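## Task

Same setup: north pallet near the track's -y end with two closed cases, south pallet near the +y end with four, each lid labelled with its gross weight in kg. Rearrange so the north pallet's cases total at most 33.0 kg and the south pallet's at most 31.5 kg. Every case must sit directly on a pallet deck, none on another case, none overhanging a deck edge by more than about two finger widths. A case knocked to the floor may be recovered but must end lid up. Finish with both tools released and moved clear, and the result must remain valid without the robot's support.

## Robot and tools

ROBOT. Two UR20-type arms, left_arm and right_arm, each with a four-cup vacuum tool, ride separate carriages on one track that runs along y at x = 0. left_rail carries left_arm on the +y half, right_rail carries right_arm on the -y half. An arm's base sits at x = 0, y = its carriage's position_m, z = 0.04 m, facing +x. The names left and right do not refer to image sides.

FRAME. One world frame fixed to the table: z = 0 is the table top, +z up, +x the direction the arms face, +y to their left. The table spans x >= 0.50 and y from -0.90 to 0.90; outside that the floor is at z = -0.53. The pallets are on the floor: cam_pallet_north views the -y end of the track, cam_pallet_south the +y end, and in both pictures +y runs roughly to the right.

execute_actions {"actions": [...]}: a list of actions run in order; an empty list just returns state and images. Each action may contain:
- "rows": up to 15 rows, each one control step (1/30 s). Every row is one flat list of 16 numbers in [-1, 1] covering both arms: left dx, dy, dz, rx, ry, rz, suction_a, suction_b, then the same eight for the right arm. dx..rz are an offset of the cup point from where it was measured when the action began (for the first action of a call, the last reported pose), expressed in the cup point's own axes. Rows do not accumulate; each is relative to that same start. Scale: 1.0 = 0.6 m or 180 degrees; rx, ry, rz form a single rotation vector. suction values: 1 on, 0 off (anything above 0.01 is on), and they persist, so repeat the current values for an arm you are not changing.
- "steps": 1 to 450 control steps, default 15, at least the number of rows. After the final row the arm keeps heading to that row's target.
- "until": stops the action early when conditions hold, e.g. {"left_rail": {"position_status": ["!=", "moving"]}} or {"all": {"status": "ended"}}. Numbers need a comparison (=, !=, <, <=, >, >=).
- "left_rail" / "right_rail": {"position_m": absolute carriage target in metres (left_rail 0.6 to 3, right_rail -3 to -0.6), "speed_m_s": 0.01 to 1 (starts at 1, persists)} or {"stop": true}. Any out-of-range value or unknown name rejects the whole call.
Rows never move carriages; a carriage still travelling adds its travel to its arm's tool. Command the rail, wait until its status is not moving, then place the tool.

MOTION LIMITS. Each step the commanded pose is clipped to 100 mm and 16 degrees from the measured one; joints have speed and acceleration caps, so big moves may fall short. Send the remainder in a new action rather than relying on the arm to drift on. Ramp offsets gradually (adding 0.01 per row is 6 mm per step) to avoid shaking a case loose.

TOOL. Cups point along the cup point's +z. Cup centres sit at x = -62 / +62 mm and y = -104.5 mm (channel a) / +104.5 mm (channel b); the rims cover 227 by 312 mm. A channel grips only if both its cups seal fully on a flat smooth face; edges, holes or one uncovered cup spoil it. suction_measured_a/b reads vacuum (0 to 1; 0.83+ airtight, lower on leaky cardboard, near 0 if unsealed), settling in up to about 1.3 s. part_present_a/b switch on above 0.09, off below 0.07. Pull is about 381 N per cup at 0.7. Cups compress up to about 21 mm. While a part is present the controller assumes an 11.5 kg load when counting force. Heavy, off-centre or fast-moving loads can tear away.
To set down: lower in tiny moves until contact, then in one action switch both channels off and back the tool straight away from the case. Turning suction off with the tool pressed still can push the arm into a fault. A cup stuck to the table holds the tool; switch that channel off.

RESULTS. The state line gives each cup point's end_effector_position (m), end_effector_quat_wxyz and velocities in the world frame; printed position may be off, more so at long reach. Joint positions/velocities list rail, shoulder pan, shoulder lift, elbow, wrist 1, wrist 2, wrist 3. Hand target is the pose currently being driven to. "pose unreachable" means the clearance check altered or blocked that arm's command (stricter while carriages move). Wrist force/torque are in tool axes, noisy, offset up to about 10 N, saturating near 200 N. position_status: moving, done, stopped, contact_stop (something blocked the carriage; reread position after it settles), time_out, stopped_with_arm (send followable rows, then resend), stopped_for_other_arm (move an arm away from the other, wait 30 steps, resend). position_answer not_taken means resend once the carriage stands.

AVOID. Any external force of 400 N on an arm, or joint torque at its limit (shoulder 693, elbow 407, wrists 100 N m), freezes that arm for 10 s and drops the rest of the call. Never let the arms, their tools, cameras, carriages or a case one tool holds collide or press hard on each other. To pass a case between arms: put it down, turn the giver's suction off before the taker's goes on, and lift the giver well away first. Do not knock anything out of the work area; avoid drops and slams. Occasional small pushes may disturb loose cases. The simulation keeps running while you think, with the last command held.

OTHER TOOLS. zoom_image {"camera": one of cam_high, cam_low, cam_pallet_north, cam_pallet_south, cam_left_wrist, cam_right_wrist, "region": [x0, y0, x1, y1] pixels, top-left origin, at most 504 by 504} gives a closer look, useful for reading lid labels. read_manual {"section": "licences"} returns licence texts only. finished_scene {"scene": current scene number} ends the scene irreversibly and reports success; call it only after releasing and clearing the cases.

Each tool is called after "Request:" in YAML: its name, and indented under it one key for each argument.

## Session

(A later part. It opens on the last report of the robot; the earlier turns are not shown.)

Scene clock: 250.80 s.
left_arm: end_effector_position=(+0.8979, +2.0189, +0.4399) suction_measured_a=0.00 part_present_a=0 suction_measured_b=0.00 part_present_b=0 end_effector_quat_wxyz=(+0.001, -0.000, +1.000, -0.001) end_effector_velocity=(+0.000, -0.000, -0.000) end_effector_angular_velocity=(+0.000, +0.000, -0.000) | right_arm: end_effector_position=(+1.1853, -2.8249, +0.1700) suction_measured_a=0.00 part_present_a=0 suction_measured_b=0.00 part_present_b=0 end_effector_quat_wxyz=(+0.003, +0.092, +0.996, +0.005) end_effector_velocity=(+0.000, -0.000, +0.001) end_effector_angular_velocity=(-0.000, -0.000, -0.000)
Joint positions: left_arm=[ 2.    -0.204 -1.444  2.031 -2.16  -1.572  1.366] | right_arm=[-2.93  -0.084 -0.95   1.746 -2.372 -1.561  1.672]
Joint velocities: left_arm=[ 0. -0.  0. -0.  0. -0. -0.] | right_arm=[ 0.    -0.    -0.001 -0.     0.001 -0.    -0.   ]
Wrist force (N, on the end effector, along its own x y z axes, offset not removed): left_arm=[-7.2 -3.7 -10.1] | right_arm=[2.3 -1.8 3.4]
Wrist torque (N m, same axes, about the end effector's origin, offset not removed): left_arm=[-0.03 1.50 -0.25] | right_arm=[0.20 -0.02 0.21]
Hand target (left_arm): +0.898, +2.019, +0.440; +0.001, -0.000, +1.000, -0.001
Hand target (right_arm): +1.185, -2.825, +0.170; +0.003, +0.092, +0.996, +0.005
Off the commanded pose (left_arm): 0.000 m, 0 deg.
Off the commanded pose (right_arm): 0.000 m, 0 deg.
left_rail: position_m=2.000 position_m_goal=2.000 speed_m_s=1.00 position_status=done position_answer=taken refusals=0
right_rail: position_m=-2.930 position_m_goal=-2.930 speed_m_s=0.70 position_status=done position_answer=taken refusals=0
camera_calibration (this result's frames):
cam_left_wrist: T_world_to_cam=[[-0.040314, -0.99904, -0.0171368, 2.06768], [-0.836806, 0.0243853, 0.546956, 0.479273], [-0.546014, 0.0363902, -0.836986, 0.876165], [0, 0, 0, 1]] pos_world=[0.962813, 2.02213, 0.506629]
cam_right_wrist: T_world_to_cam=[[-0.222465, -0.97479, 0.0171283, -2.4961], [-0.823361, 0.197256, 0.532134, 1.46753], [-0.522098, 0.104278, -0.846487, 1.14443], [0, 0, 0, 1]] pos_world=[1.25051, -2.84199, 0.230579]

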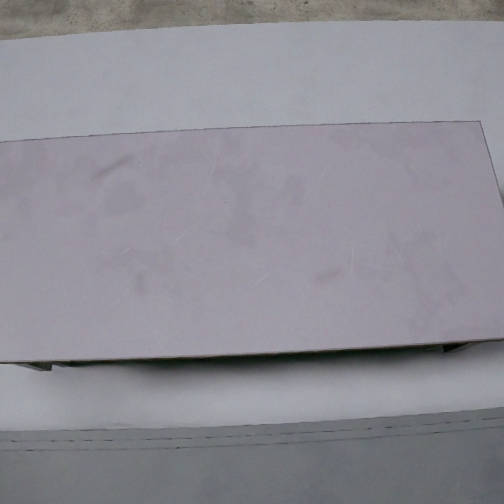

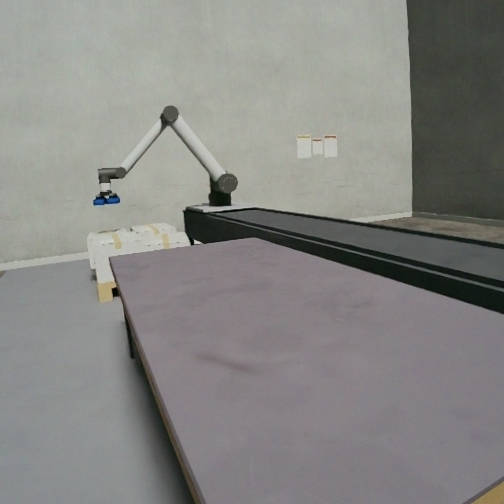

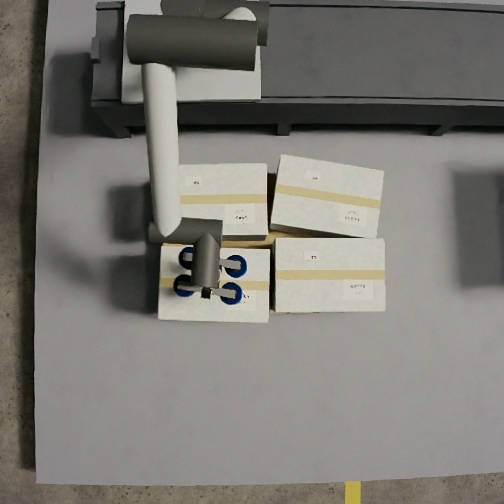

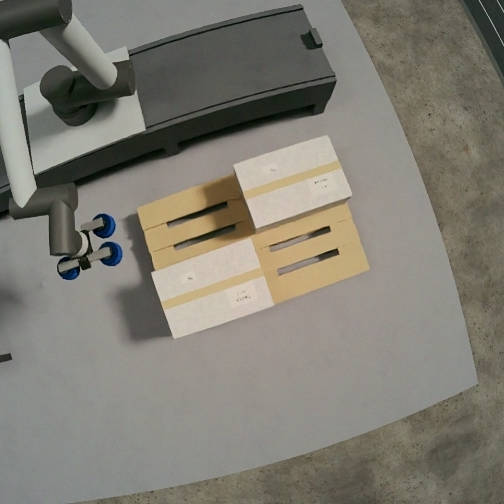

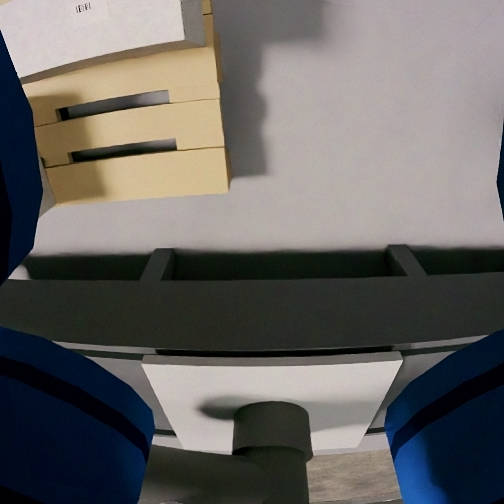

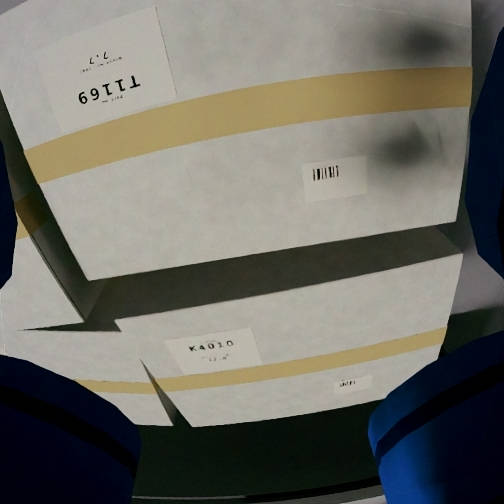

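Request:
execute_actions:
  actions:
    - {"rows":[[0,0,0,0,0,0,0,0,0,0,0,0,0,-0.06,0,0]],"steps":20}
    - {"right_rail":{"position_m":-2.35},"rows":[[0,0,0,0,0,0,0,0,0.66,0,0,0,0,0,0,0]],"steps":90,"until":{"all":{"status":"ended"}}}

Scene clock: 257.03 s.
left_arm: end_effector_position=(+0.8979, +2.0189, +0.4399) suction_measured_a=0.00 part_present_a=0 suction_measured_b=0.00 part_present_b=0 end_effector_quat_wxyz=(+0.001, -0.000, +1.000, -0.001) end_effector_velocity=(-0.000, +0.000, +0.000) end_effector_angular_velocity=(-0.000, -0.000, +0.000) | right_arm: end_effector_position=(+0.7930, -2.2446, +0.1668) suction_measured_a=0.00 part_present_a=0 suction_measured_b=0.00 part_present_b=0 end_effector_quat_wxyz=(+0.003, -0.000, +1.000, +0.005) end_effector_velocity=(-0.026, +0.000, +0.004) end_effector_angular_velocity=(+0.000, -0.003, -0.001)
Joint positions: left_arm=[ 2.    -0.204 -1.444  2.031 -2.16  -1.572  1.366] | right_arm=[-2.35  -0.126 -1.256  2.332 -2.653 -1.561  1.444]
Joint velocities: left_arm=[ 0.  0. -0.  0. -0.  0.  0.] | right_arm=[ 0.003 -0.008 -0.026  0.037 -0.013  0.001 -0.008]
Wrist force (N, on the end effector, along its own x y z axes, offset not removed): left_arm=[-2.4 -5.5 -1.9] | right_arm=[-0.4 3.7 -1.3]
Wrist torque (N m, same axes, about the end effector's origin, offset not removed): left_arm=[-0.21 0.77 -0.31] | right_arm=[0.89 0.44 0.27]
Hand target (left_arm): +0.898, +2.019, +0.440; +0.001, -0.000, +1.000, -0.001
Hand target (right_arm): +0.790, -2.245, +0.167; +0.004, -0.000, +1.000, +0.005
Off the commanded pose (left_arm): 0.000 m, 0 deg.
Off the commanded pose (right_arm): 0.004 m, 0 deg.
left_rail: position_m=2.000 position_m_goal=2.000 speed_m_s=1.00 position_status=done position_answer=taken refusals=0
right_rail: position_m=-2.350 position_m_goal=-2.350 speed_m_s=0.70 position_status=done position_answer=taken refusals=0
camera_calibration (this result's frames):
cam_left_wrist: T_world_to_cam=[[-0.0403141, -0.99904, -0.0171368, 2.06768], [-0.836806, 0.0243854, 0.546957, 0.479273], [-0.546014, 0.0363903, -0.836986, 0.876164], [0, 0, 0, 1]] pos_world=[0.962813, 2.02213, 0.506629]
cam_right_wrist: T_world_to_cam=[[-0.0384936, -0.999089, 0.0183988, -2.21823], [-0.846574, 0.0423883, 0.530581, 0.702804], [-0.530878, 0.004848, -0.847435, 0.660422], [0, 0, 0, 1]] pos_world=[0.860191, -2.2492, 0.227583]

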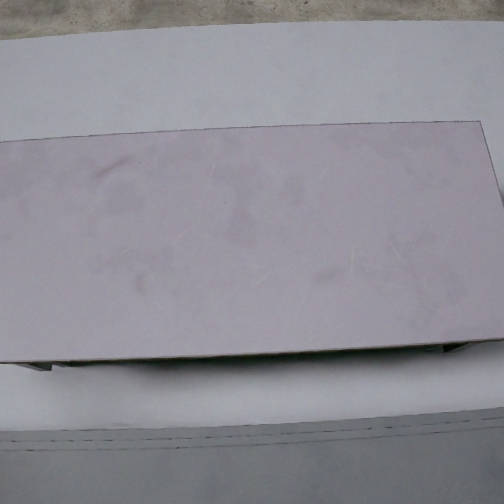

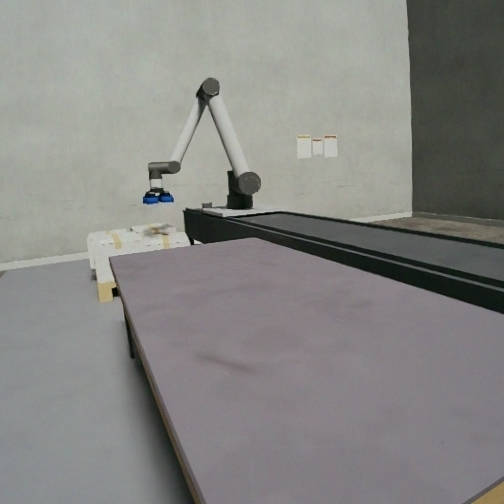

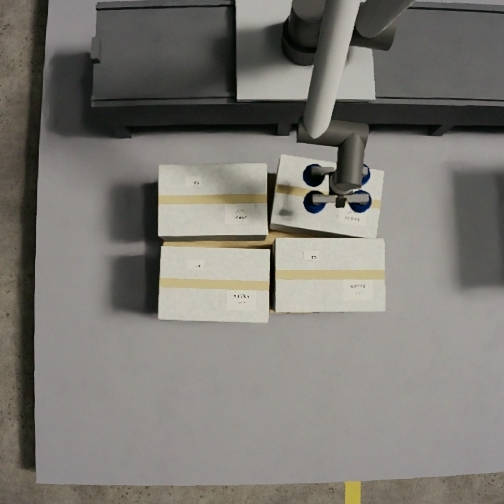

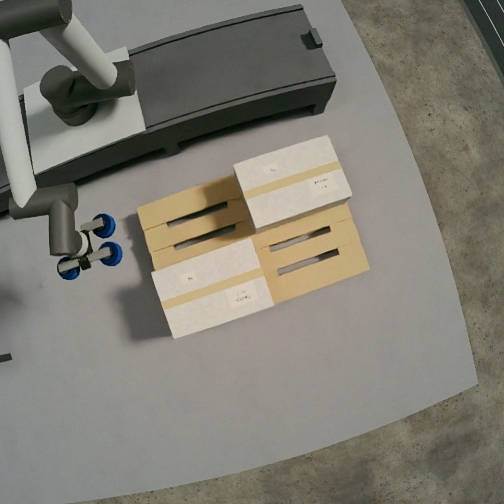

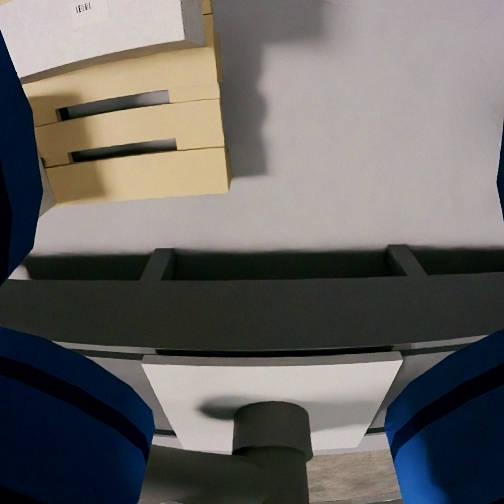

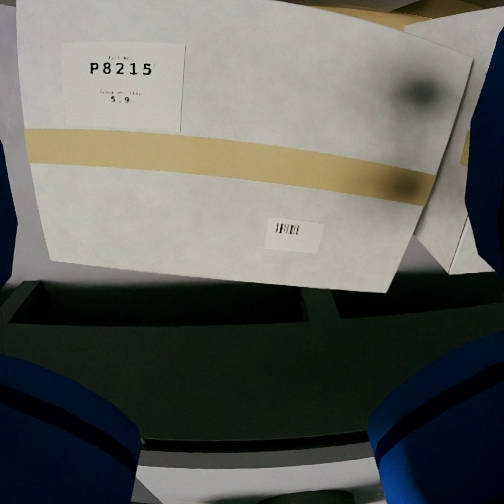

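Descend to about −0.14 with suction.

Request:
execute_actions:
  actions:
    - {"rows":[[0,0,0,0,0,0,0,0,0,-0.03,0.2,0,0,0,1,1],[0,0,0,0,0,0,0,0,0,-0.03,0.45,0,0,0,1,1]],"steps":40}
    - {"rows":[[0,0,0,0,0,0,0,0,0,0,0.05,0,0,0,1,1]],"steps":30}

Scene clock: 262.60 s.
left_arm: end_effector_position=(+0.8979, +2.0189, +0.4399) suction_measured_a=0.00 part_present_a=0 suction_measured_b=0.00 part_present_b=0 end_effector_quat_wxyz=(+0.001, -0.000, +1.000, -0.001) end_effector_velocity=(+0.000, -0.000, -0.000) end_effector_angular_velocity=(+0.000, +0.000, -0.000) | right_arm: end_effector_position=(+0.7949, -2.2600, -0.1334) suction_measured_a=0.00 part_present_a=0 suction_measured_b=0.00 part_present_b=0 end_effector_quat_wxyz=(+0.003, -0.000, +1.000, +0.005) end_effector_velocity=(-0.000, +0.000, -0.000) end_effector_angular_velocity=(+0.000, +0.000, +0.000)
Joint positions: left_arm=[ 2.    -0.204 -1.444  2.031 -2.16  -1.572  1.366] | right_arm=[-2.35  -0.145 -0.78   2.351 -3.147 -1.56   1.425]
Joint velocities: left_arm=[ 0. -0.  0. -0.  0. -0. -0.] | right_arm=[ 0.  0.  0. -0. -0.  0.  0.]
Wrist force (N, on the end effector, along its own x y z axes, offset not removed): left_arm=[-2.6 -2.1 -3.3] | right_arm=[3.8 1.5 -1.3]
Wrist torque (N m, same axes, about the end effector's origin, offset not removed): left_arm=[0.21 0.74 -0.56] | right_arm=[0.74 -0.10 0.20]
Hand target (left_arm): +0.898, +2.019, +0.440; +0.001, -0.000, +1.000, -0.001
Hand target (right_arm): +0.795, -2.260, -0.133; +0.003, -0.000, +1.000, +0.005
Off the commanded pose (left_arm): 0.000 m, 0 deg.
Off the commanded pose (right_arm): 0.000 m, 0 deg.
left_rail: position_m=2.000 position_m_goal=2.000 speed_m_s=1.00 position_status=done position_answer=taken refusals=0
right_rail: position_m=-2.350 position_m_goal=-2.350 speed_m_s=0.70 position_status=done position_answer=taken refusals=0
camera_calibration (this result's frames):
cam_left_wrist: T_world_to_cam=[[-0.040314, -0.99904, -0.0171369, 2.06768], [-0.836806, 0.0243853, 0.546956, 0.479273], [-0.546014, 0.0363903, -0.836986, 0.876164], [0, 0, 0, 1]] pos_world=[0.962813, 2.02213, 0.506629]
cam_right_wrist: T_world_to_cam=[[-0.0385051, -0.999089, 0.0184002, -2.22803], [-0.84659, 0.0423989, 0.530554, 0.864427], [-0.530851, 0.00485162, -0.847451, 0.407048], [0, 0, 0, 1]] pos_world=[0.862106, -2.26463, -0.0726756]

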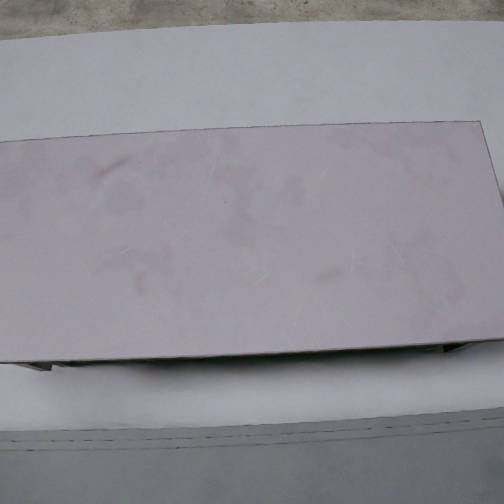

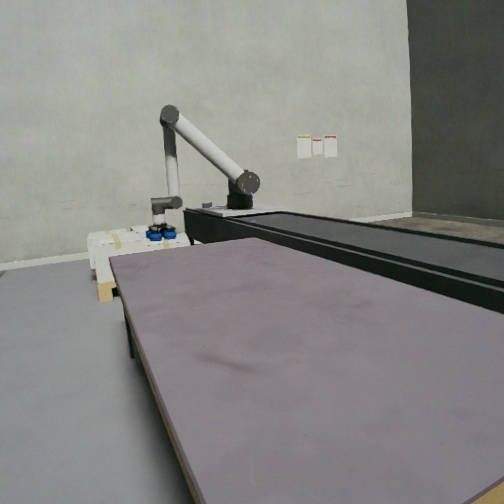

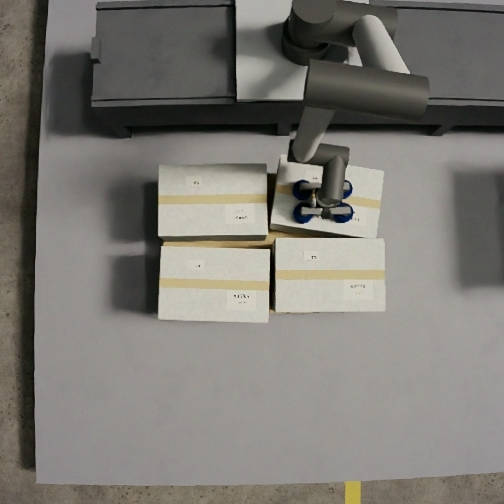

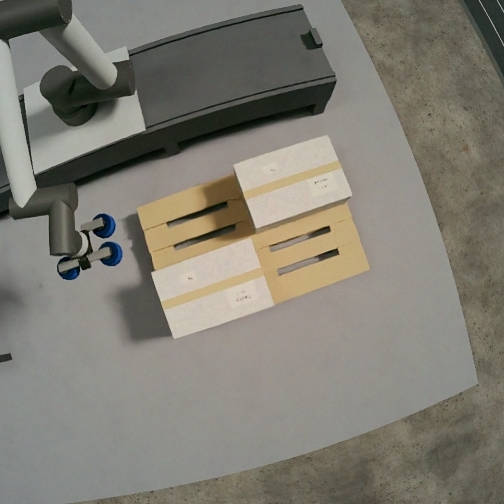

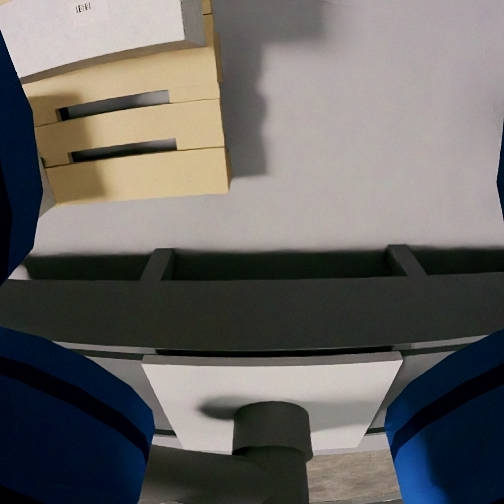

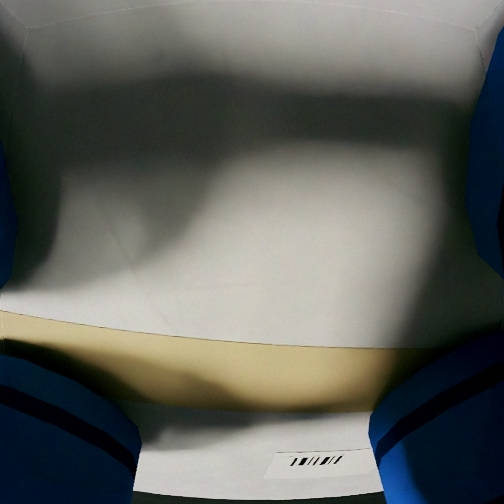

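Request:
execute_actions:
  actions:
    - {"rows":[[0,0,0,0,0,0,0,0,0,0,0.03,0,0,0,1,1]],"steps":40}

Scene clock: 266.47 s.
left_arm: end_effector_position=(+0.8979, +2.0189, +0.4399) suction_measured_a=0.00 part_present_a=0 suction_measured_b=0.00 part_present_b=0 end_effector_quat_wxyz=(+0.001, -0.000, +1.000, -0.001) end_effector_velocity=(+0.000, -0.000, -0.000) end_effector_angular_velocity=(-0.000, +0.000, +0.000) | right_arm: end_effector_position=(+0.7951, -2.2598, -0.1514) suction_measured_a=0.86 part_present_a=1 suction_measured_b=0.86 part_present_b=1 end_effector_quat_wxyz=(+0.003, -0.000, +1.000, +0.005) end_effector_velocity=(-0.000, +0.000, -0.000) end_effector_angular_velocity=(+0.000, +0.000, -0.000)
Joint positions: left_arm=[ 2.    -0.204 -1.444  2.031 -2.16  -1.572  1.366] | right_arm=[-2.35  -0.145 -0.751  2.345 -3.171 -1.56   1.425]
Joint velocities: left_arm=[ 0. -0.  0. -0. -0. -0. -0.] | right_arm=[ 0. -0.  0. -0. -0. -0.  0.]
Wrist force (N, on the end effector, along its own x y z axes, offset not removed): left_arm=[-6.4 -2.6 -7.7] | right_arm=[2.5 1.1 -58.2]
Wrist torque (N m, same axes, about the end effector's origin, offset not removed): left_arm=[0.07 1.26 -0.40] | right_arm=[-0.40 -1.25 -0.61]
Hand target (left_arm): +0.898, +2.019, +0.440; +0.001, -0.000, +1.000, -0.001
Hand target (right_arm): +0.795, -2.260, -0.151; +0.003, -0.000, +1.000, +0.005
Off the commanded pose (left_arm): 0.000 m, 0 deg.
Off the commanded pose (right_arm): 0.000 m, 0 deg.
left_rail: position_m=2.000 position_m_goal=2.000 speed_m_s=1.00 position_status=done position_answer=taken refusals=0
right_rail: position_m=-2.350 position_m_goal=-2.350 speed_m_s=0.70 position_status=done position_answer=taken refusals=0
camera_calibration (this result's frames):
cam_left_wrist: T_world_to_cam=[[-0.040314, -0.99904, -0.0171369, 2.06768], [-0.836806, 0.0243853, 0.546956, 0.479273], [-0.546013, 0.0363903, -0.836986, 0.876164], [0, 0, 0, 1]] pos_world=[0.962813, 2.02213, 0.506629]
cam_right_wrist: T_world_to_cam=[[-0.03849, -0.99909, 0.0184027, -2.22754], [-0.846601, 0.0423876, 0.530537, 0.874054], [-0.530834, 0.00484062, -0.847462, 0.39181], [0, 0, 0, 1]] pos_world=[0.862223, -2.26446, -0.0906805]

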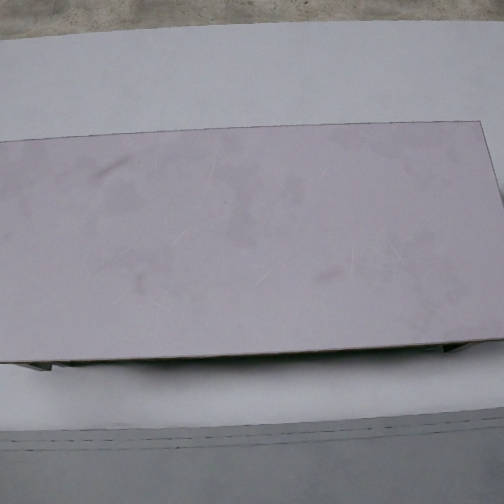

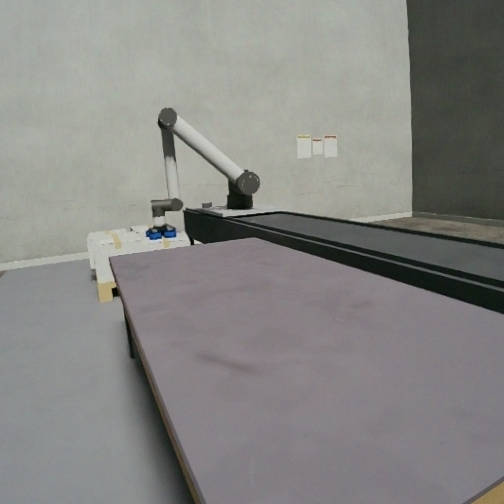

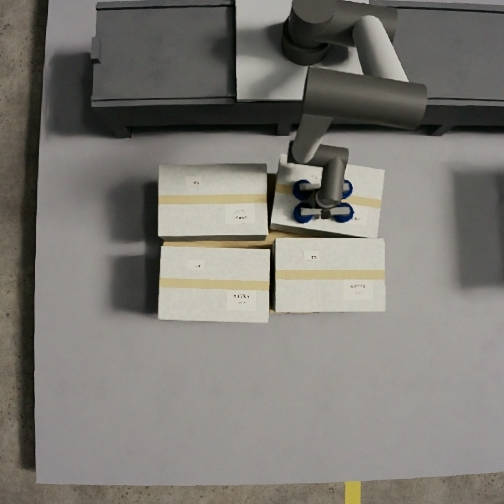

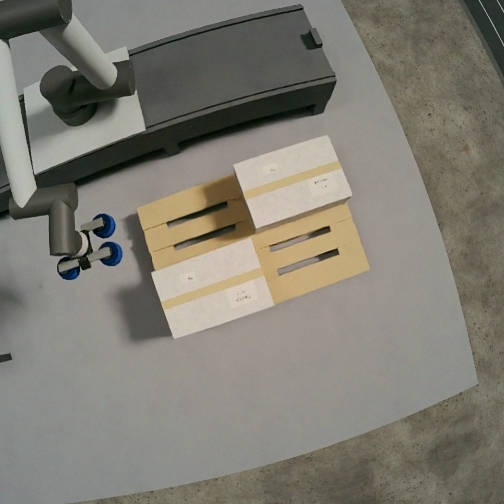

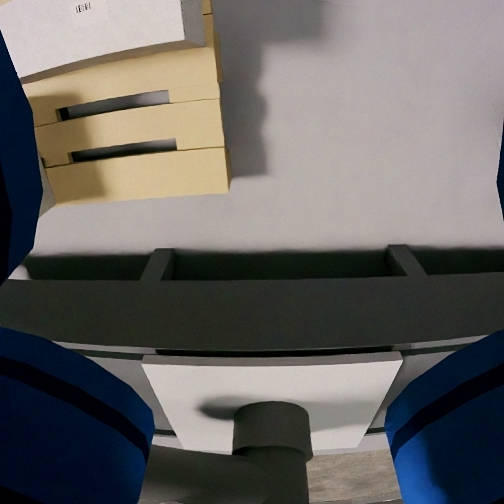

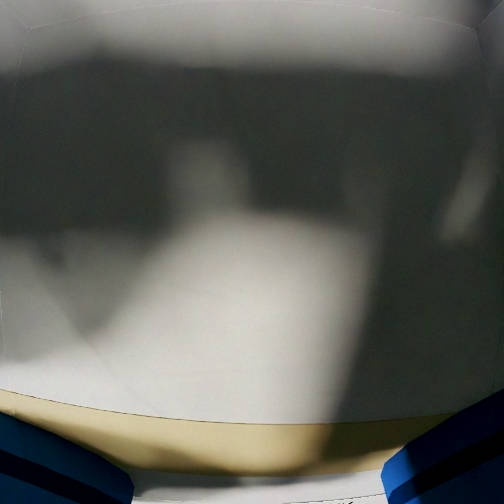

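Lift above the neighbours and rotate.

Request:
execute_actions:
  actions:
    - {"rows":[[0,0,0,0,0,0,0,0,0,0,-0.2,0,0,0,1,1],[0,0,0,0,0,0,0,0,0,0,-0.55,0,0,0,1,1]],"steps":45}
    - {"rows":[[0,0,0,0,0,0,0,0,0,0,0,0,0,0.055,1,1]],"steps":25}

Request:
zoom_image:
  camera: "cam_pallet_north"
  region: [140,130,420,330]

Scene clock: 273.80 s.
left_arm: end_effector_position=(+0.8979, +2.0189, +0.4399) suction_measured_a=0.00 part_present_a=0 suction_measured_b=0.00 part_present_b=0 end_effector_quat_wxyz=(+0.001, -0.000, +1.000, -0.001) end_effector_velocity=(-0.000, +0.000, +0.000) end_effector_angular_velocity=(-0.000, -0.000, +0.000) | right_arm: end_effector_position=(+0.7929, -2.2627, +0.1788) suction_measured_a=0.86 part_present_a=1 suction_measured_b=0.86 part_present_b=1 end_effector_quat_wxyz=(+0.003, +0.086, +0.996, +0.005) end_effector_velocity=(-0.000, +0.000, -0.000) end_effector_angular_velocity=(-0.000, +0.000, -0.005)
Joint positions: left_arm=[ 2.    -0.204 -1.444  2.031 -2.16  -1.572  1.366] | right_arm=[-2.35  -0.149 -1.274  2.331 -2.633 -1.56   1.593]
Joint velocities: left_arm=[ 0.  0. -0.  0. -0. -0. -0.] | right_arm=[ 0.     0.     0.    -0.    -0.    -0.     0.005]
Wrist force (N, on the end effector, along its own x y z axes, offset not removed): left_arm=[-2.7 2.9 -4.4] | right_arm=[1.2 3.6 -53.4]
Wrist torque (N m, same axes, about the end effector's origin, offset not removed): left_arm=[0.86 0.70 -0.47] | right_arm=[0.17 -2.06 0.14]
Hand target (left_arm): +0.898, +2.019, +0.440; +0.001, -0.000, +1.000, -0.001
Hand target (right_arm): +0.793, -2.263, +0.179; +0.003, +0.086, +0.996, +0.005
Off the commanded pose (left_arm): 0.000 m, 0 deg.
Off the commanded pose (right_arm): 0.000 m, 0 deg.
left_rail: position_m=2.000 position_m_goal=2.000 speed_m_s=1.00 position_status=done position_answer=taken refusals=0
right_rail: position_m=-2.350 position_m_goal=-2.350 speed_m_s=0.70 position_status=done position_answer=taken refusals=0
camera_calibration (this result's frames):
cam_left_wrist: T_world_to_cam=[[-0.040314, -0.99904, -0.017137, 2.06768], [-0.836806, 0.0243852, 0.546956, 0.479273], [-0.546014, 0.0363903, -0.836986, 0.876164], [0, 0, 0, 1]] pos_world=[0.962813, 2.02213, 0.506629]
cam_right_wrist: T_world_to_cam=[[-0.209055, -0.977749, 0.0173942, -2.05287], [-0.826049, 0.186083, 0.531993, 1.00568], [-0.523393, 0.0968472, -0.84657, 0.872668], [0, 0, 0, 1]] pos_world=[0.858329, -2.27885, 0.239466]

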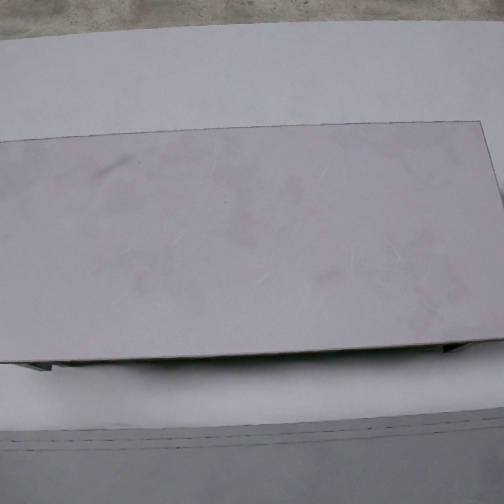

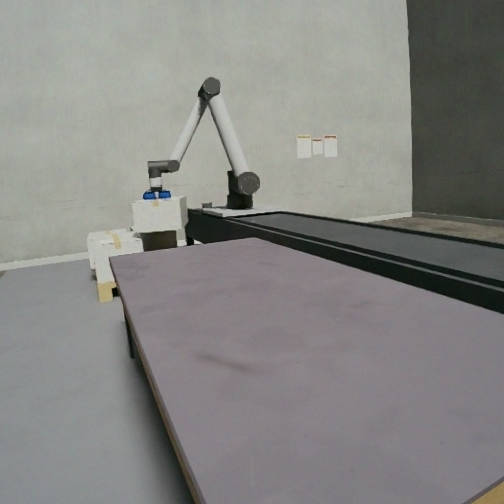

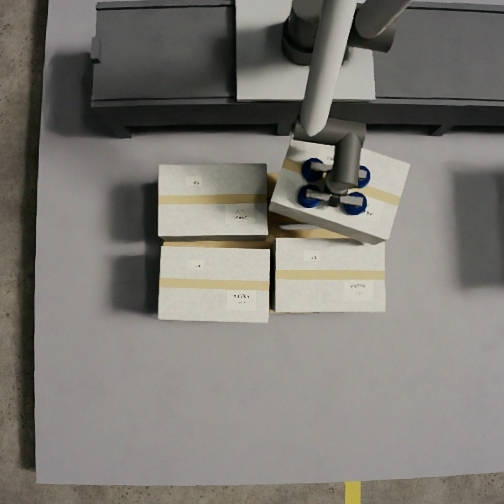

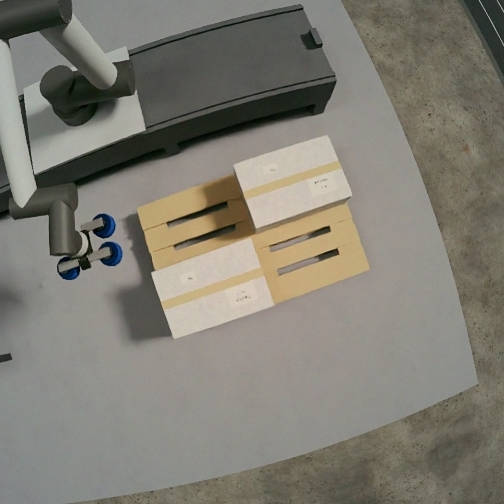

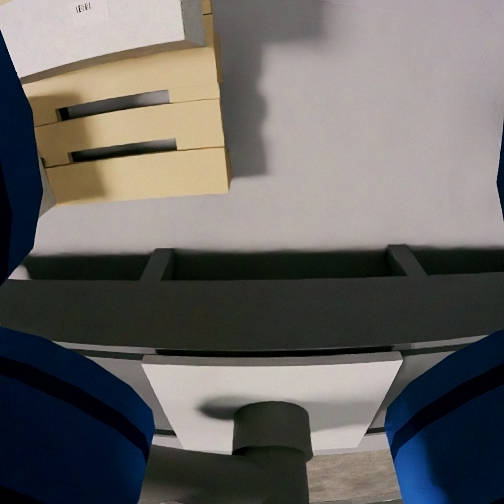

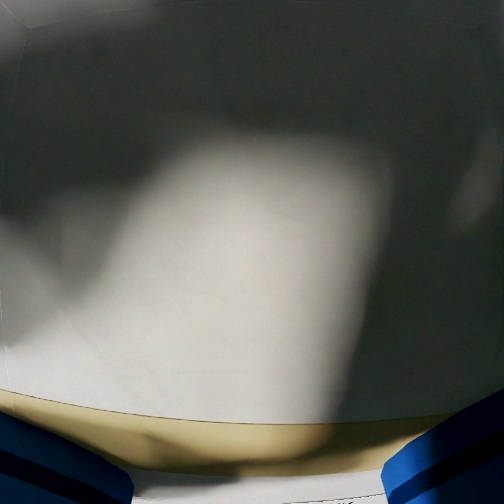

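Region (140, 130, 420, 330) of cam_pallet_north's 504x504 image, scaled by 1.800, with more detail than that image has; it fills the top 360 rows of this view, and the rest is white.

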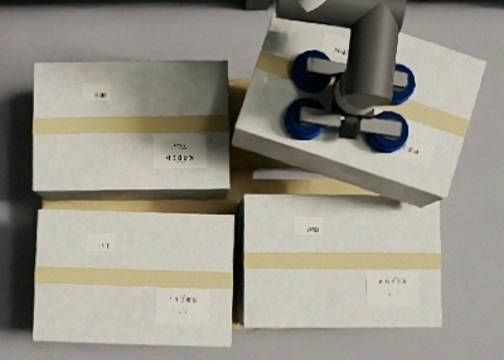

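Wrong way; rotate −0.11.

Request:
execute_actions:
  actions:
    - {"rows":[[0,0,0,0,0,0,0,0,0,0,0,0,0,-0.11,1,1]],"steps":35}

Request:
zoom_image:
  camera: "cam_pallet_north"
  region: [140,130,420,330]

Scene clock: 278.60 s.
left_arm: end_effector_position=(+0.8979, +2.0189, +0.4399) suction_measured_a=0.00 part_present_a=0 suction_measured_b=0.00 part_present_b=0 end_effector_quat_wxyz=(+0.001, -0.000, +1.000, -0.001) end_effector_velocity=(+0.000, -0.000, -0.000) end_effector_angular_velocity=(+0.000, +0.000, -0.000) | right_arm: end_effector_position=(+0.7929, -2.2627, +0.1788) suction_measured_a=0.86 part_present_a=1 suction_measured_b=0.86 part_present_b=1 end_effector_quat_wxyz=(+0.004, -0.087, +0.996, +0.004) end_effector_velocity=(+0.000, -0.000, +0.000) end_effector_angular_velocity=(+0.000, -0.000, +0.001)
Joint positions: left_arm=[ 2.    -0.204 -1.444  2.031 -2.16  -1.572  1.366] | right_arm=[-2.35  -0.149 -1.274  2.331 -2.633 -1.56   1.248]
Joint velocities: left_arm=[ 0. -0.  0. -0.  0.  0.  0.] | right_arm=[ 0.    -0.    -0.     0.     0.     0.    -0.001]
Wrist force (N, on the end effector, along its own x y z axes, offset not removed): left_arm=[-3.6 -5.4 0.9] | right_arm=[-3.9 7.0 -54.7]
Wrist torque (N m, same axes, about the end effector's origin, offset not removed): left_arm=[-0.28 1.21 -0.26] | right_arm=[0.79 -1.52 0.06]
Hand target (left_arm): +0.898, +2.019, +0.440; +0.001, -0.000, +1.000, -0.001
Hand target (right_arm): +0.793, -2.263, +0.179; +0.004, -0.087, +0.996, +0.004
Off the commanded pose (left_arm): 0.000 m, 0 deg.
Off the commanded pose (right_arm): 0.000 m, 0 deg.
left_rail: position_m=2.000 position_m_goal=2.000 speed_m_s=1.00 position_status=done position_answer=taken refusals=0
right_rail: position_m=-2.350 position_m_goal=-2.350 speed_m_s=0.70 position_status=done position_answer=taken refusals=0
camera_calibration (this result's frames):
cam_left_wrist: T_world_to_cam=[[-0.040314, -0.99904, -0.0171367, 2.06768], [-0.836806, 0.0243854, 0.546956, 0.479273], [-0.546013, 0.0363901, -0.836986, 0.876165], [0, 0, 0, 1]] pos_world=[0.962813, 2.02213, 0.506629]
cam_right_wrist: T_world_to_cam=[[0.134271, -0.99075, 0.0196384, -2.35489], [-0.842174, -0.103647, 0.529151, 0.363408], [-0.522221, -0.0875887, -0.848301, 0.454701], [0, 0, 0, 1]] pos_world=[0.859702, -2.25561, 0.239672]

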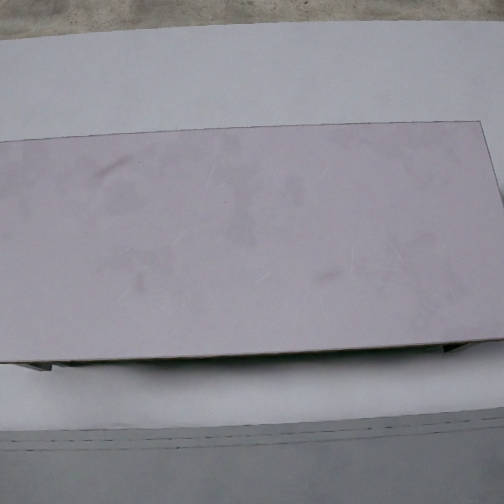

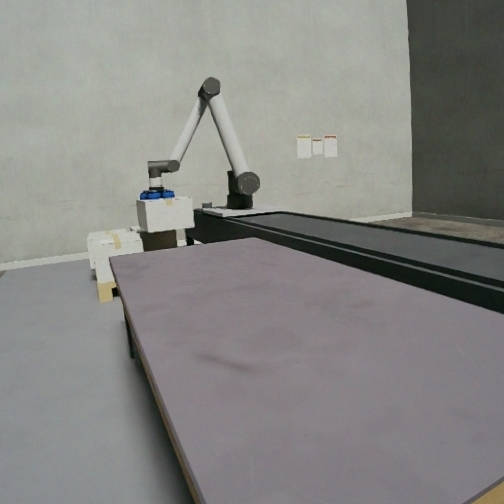

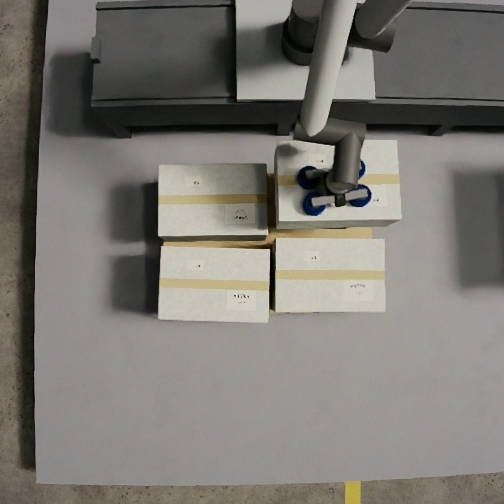

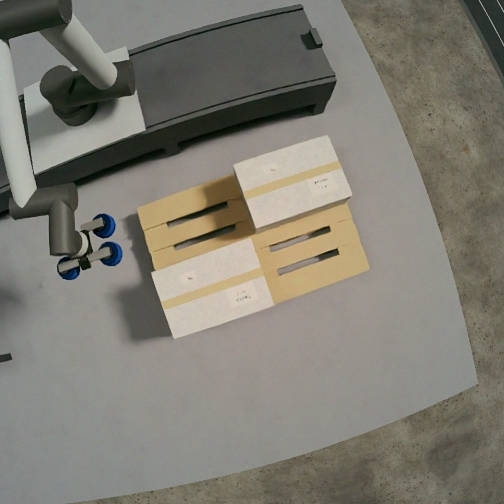

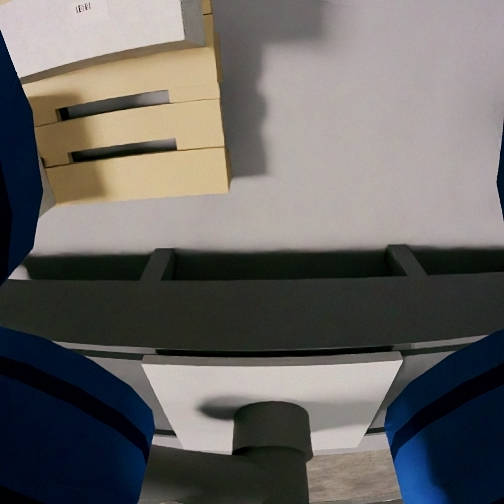

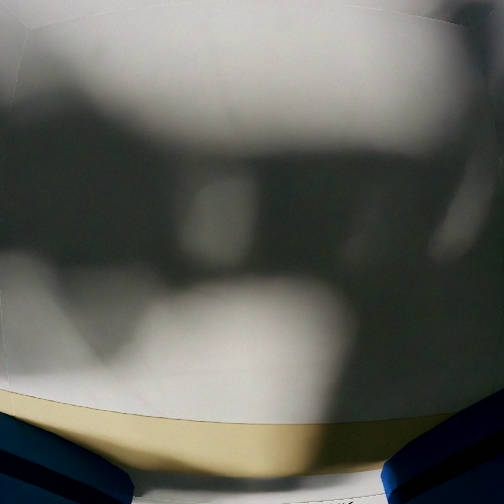

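Region (140, 130, 420, 330) of cam_pallet_north's 504x504 image, scaled by 1.800, with more detail than that image has; it fills the top 360 rows of this view, and the rest is white.

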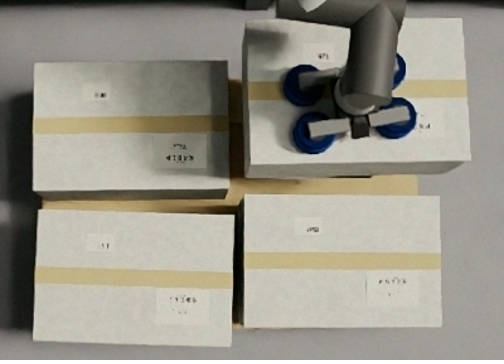

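Request:
execute_actions:
  actions:
    - {"rows":[[0,0,0,0,0,0,0,0,-0.04,0,0,0,0,0,1,1]],"steps":20}
    - {"rows":[[0,0,0,0,0,0,0,0,0,0,0.15,0,0,0,1,1],[0,0,0,0,0,0,0,0,0,0,0.3,0,0,0,1,1],[0,0,0,0,0,0,0,0,0,0,0.45,0,0,0,1,1]],"steps":40}
    - {"rows":[[0,0,0,0,0,0,0,0,0,0,0.04,0,0,0,1,1],[0,0,0,0,0,0,0,0,0,0,0.08,0,0,0,1,1]],"steps":30}
    - {"rows":[[0,0,0,0,0,0,0,0,0,0,-0.6,0,0,0,0,0]],"steps":45}

Scene clock: 287.87 s.
left_arm: end_effector_position=(+0.8979, +2.0189, +0.4399) suction_measured_a=0.00 part_present_a=0 suction_measured_b=0.00 part_present_b=0 end_effector_quat_wxyz=(+0.001, -0.000, +1.000, -0.001) end_effector_velocity=(+0.000, +0.000, -0.000) end_effector_angular_velocity=(+0.000, +0.000, -0.000) | right_arm: end_effector_position=(+0.8159, -2.2590, +0.2211) suction_measured_a=0.00 part_present_a=0 suction_measured_b=0.00 part_present_b=0 end_effector_quat_wxyz=(+0.004, -0.087, +0.996, +0.004) end_effector_velocity=(-0.000, -0.000, +0.002) end_effector_angular_velocity=(+0.000, +0.001, +0.000)
Joint positions: left_arm=[ 2.    -0.204 -1.444  2.031 -2.16  -1.572  1.366] | right_arm=[-2.35  -0.14  -1.31   2.28  -2.546 -1.56   1.257]
Joint velocities: left_arm=[ 0.  0.  0. -0. -0. -0.  0.] | right_arm=[ 0.    -0.    -0.003 -0.001  0.005 -0.    -0.   ]
Wrist force (N, on the end effector, along its own x y z axes, offset not removed): left_arm=[-3.2 -2.5 -1.3] | right_arm=[5.3 0.8 2.2]
Wrist torque (N m, same axes, about the end effector's origin, offset not removed): left_arm=[0.21 0.80 -0.42] | right_arm=[0.71 -0.34 0.20]
Hand target (left_arm): +0.898, +2.019, +0.440; +0.001, -0.000, +1.000, -0.001
Hand target (right_arm): +0.816, -2.259, +0.221; +0.004, -0.087, +0.996, +0.004
Off the commanded pose (left_arm): 0.000 m, 0 deg.
Off the commanded pose (right_arm): 0.000 m, 0 deg.
left_rail: position_m=2.000 position_m_goal=2.000 speed_m_s=1.00 position_status=done position_answer=taken refusals=0
right_rail: position_m=-2.350 position_m_goal=-2.350 speed_m_s=0.70 position_status=done position_answer=taken refusals=0
camera_calibration (this result's frames):
cam_left_wrist: T_world_to_cam=[[-0.0403141, -0.99904, -0.0171367, 2.06768], [-0.836806, 0.0243854, 0.546957, 0.479273], [-0.546014, 0.0363901, -0.836986, 0.876165], [0, 0, 0, 1]] pos_world=[0.962813, 2.02213, 0.506629]
cam_right_wrist: T_world_to_cam=[[0.134254, -0.990753, 0.0196167, -2.35508], [-0.842242, -0.103655, 0.529041, 0.360891], [-0.522116, -0.0875477, -0.848369, 0.50295], [0, 0, 0, 1]] pos_world=[0.882734, -2.25186, 0.28196]

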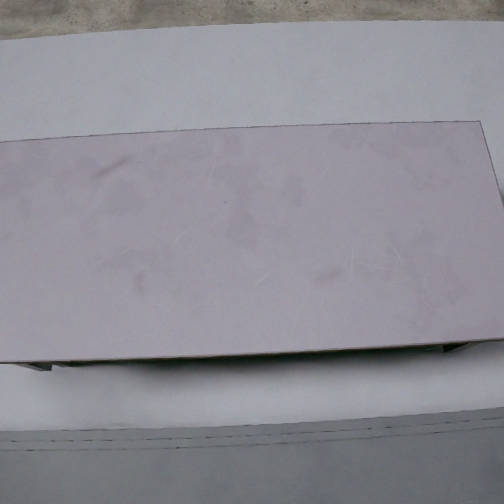

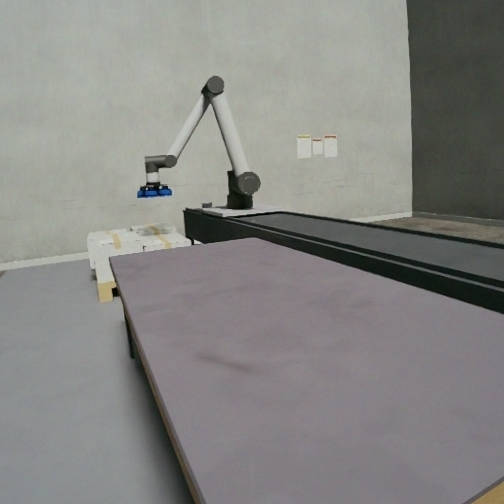

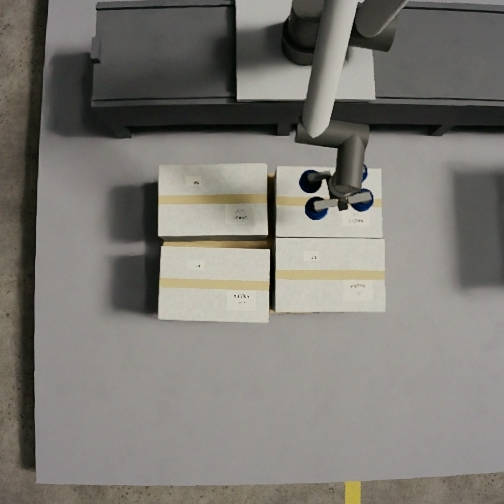

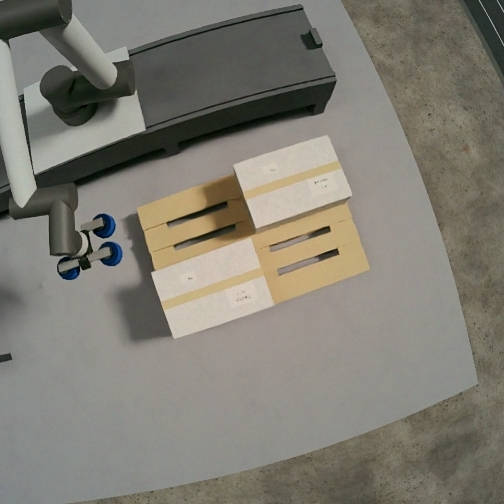

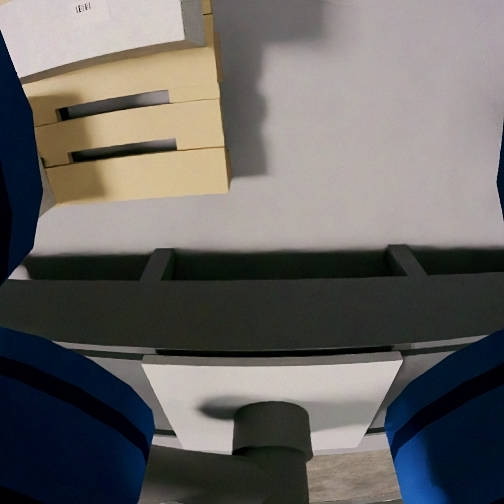

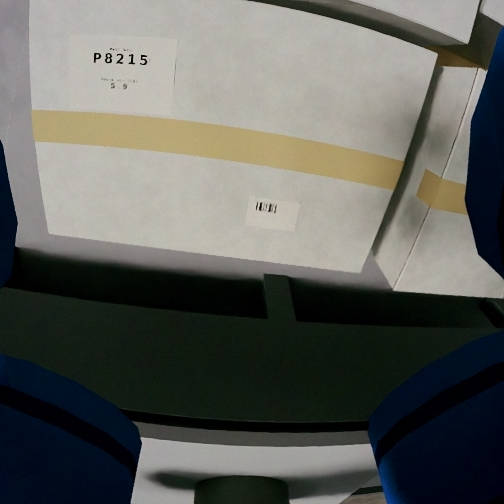

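Request:
finished_scene:
  scene: 2

The scene is finished: the task was done.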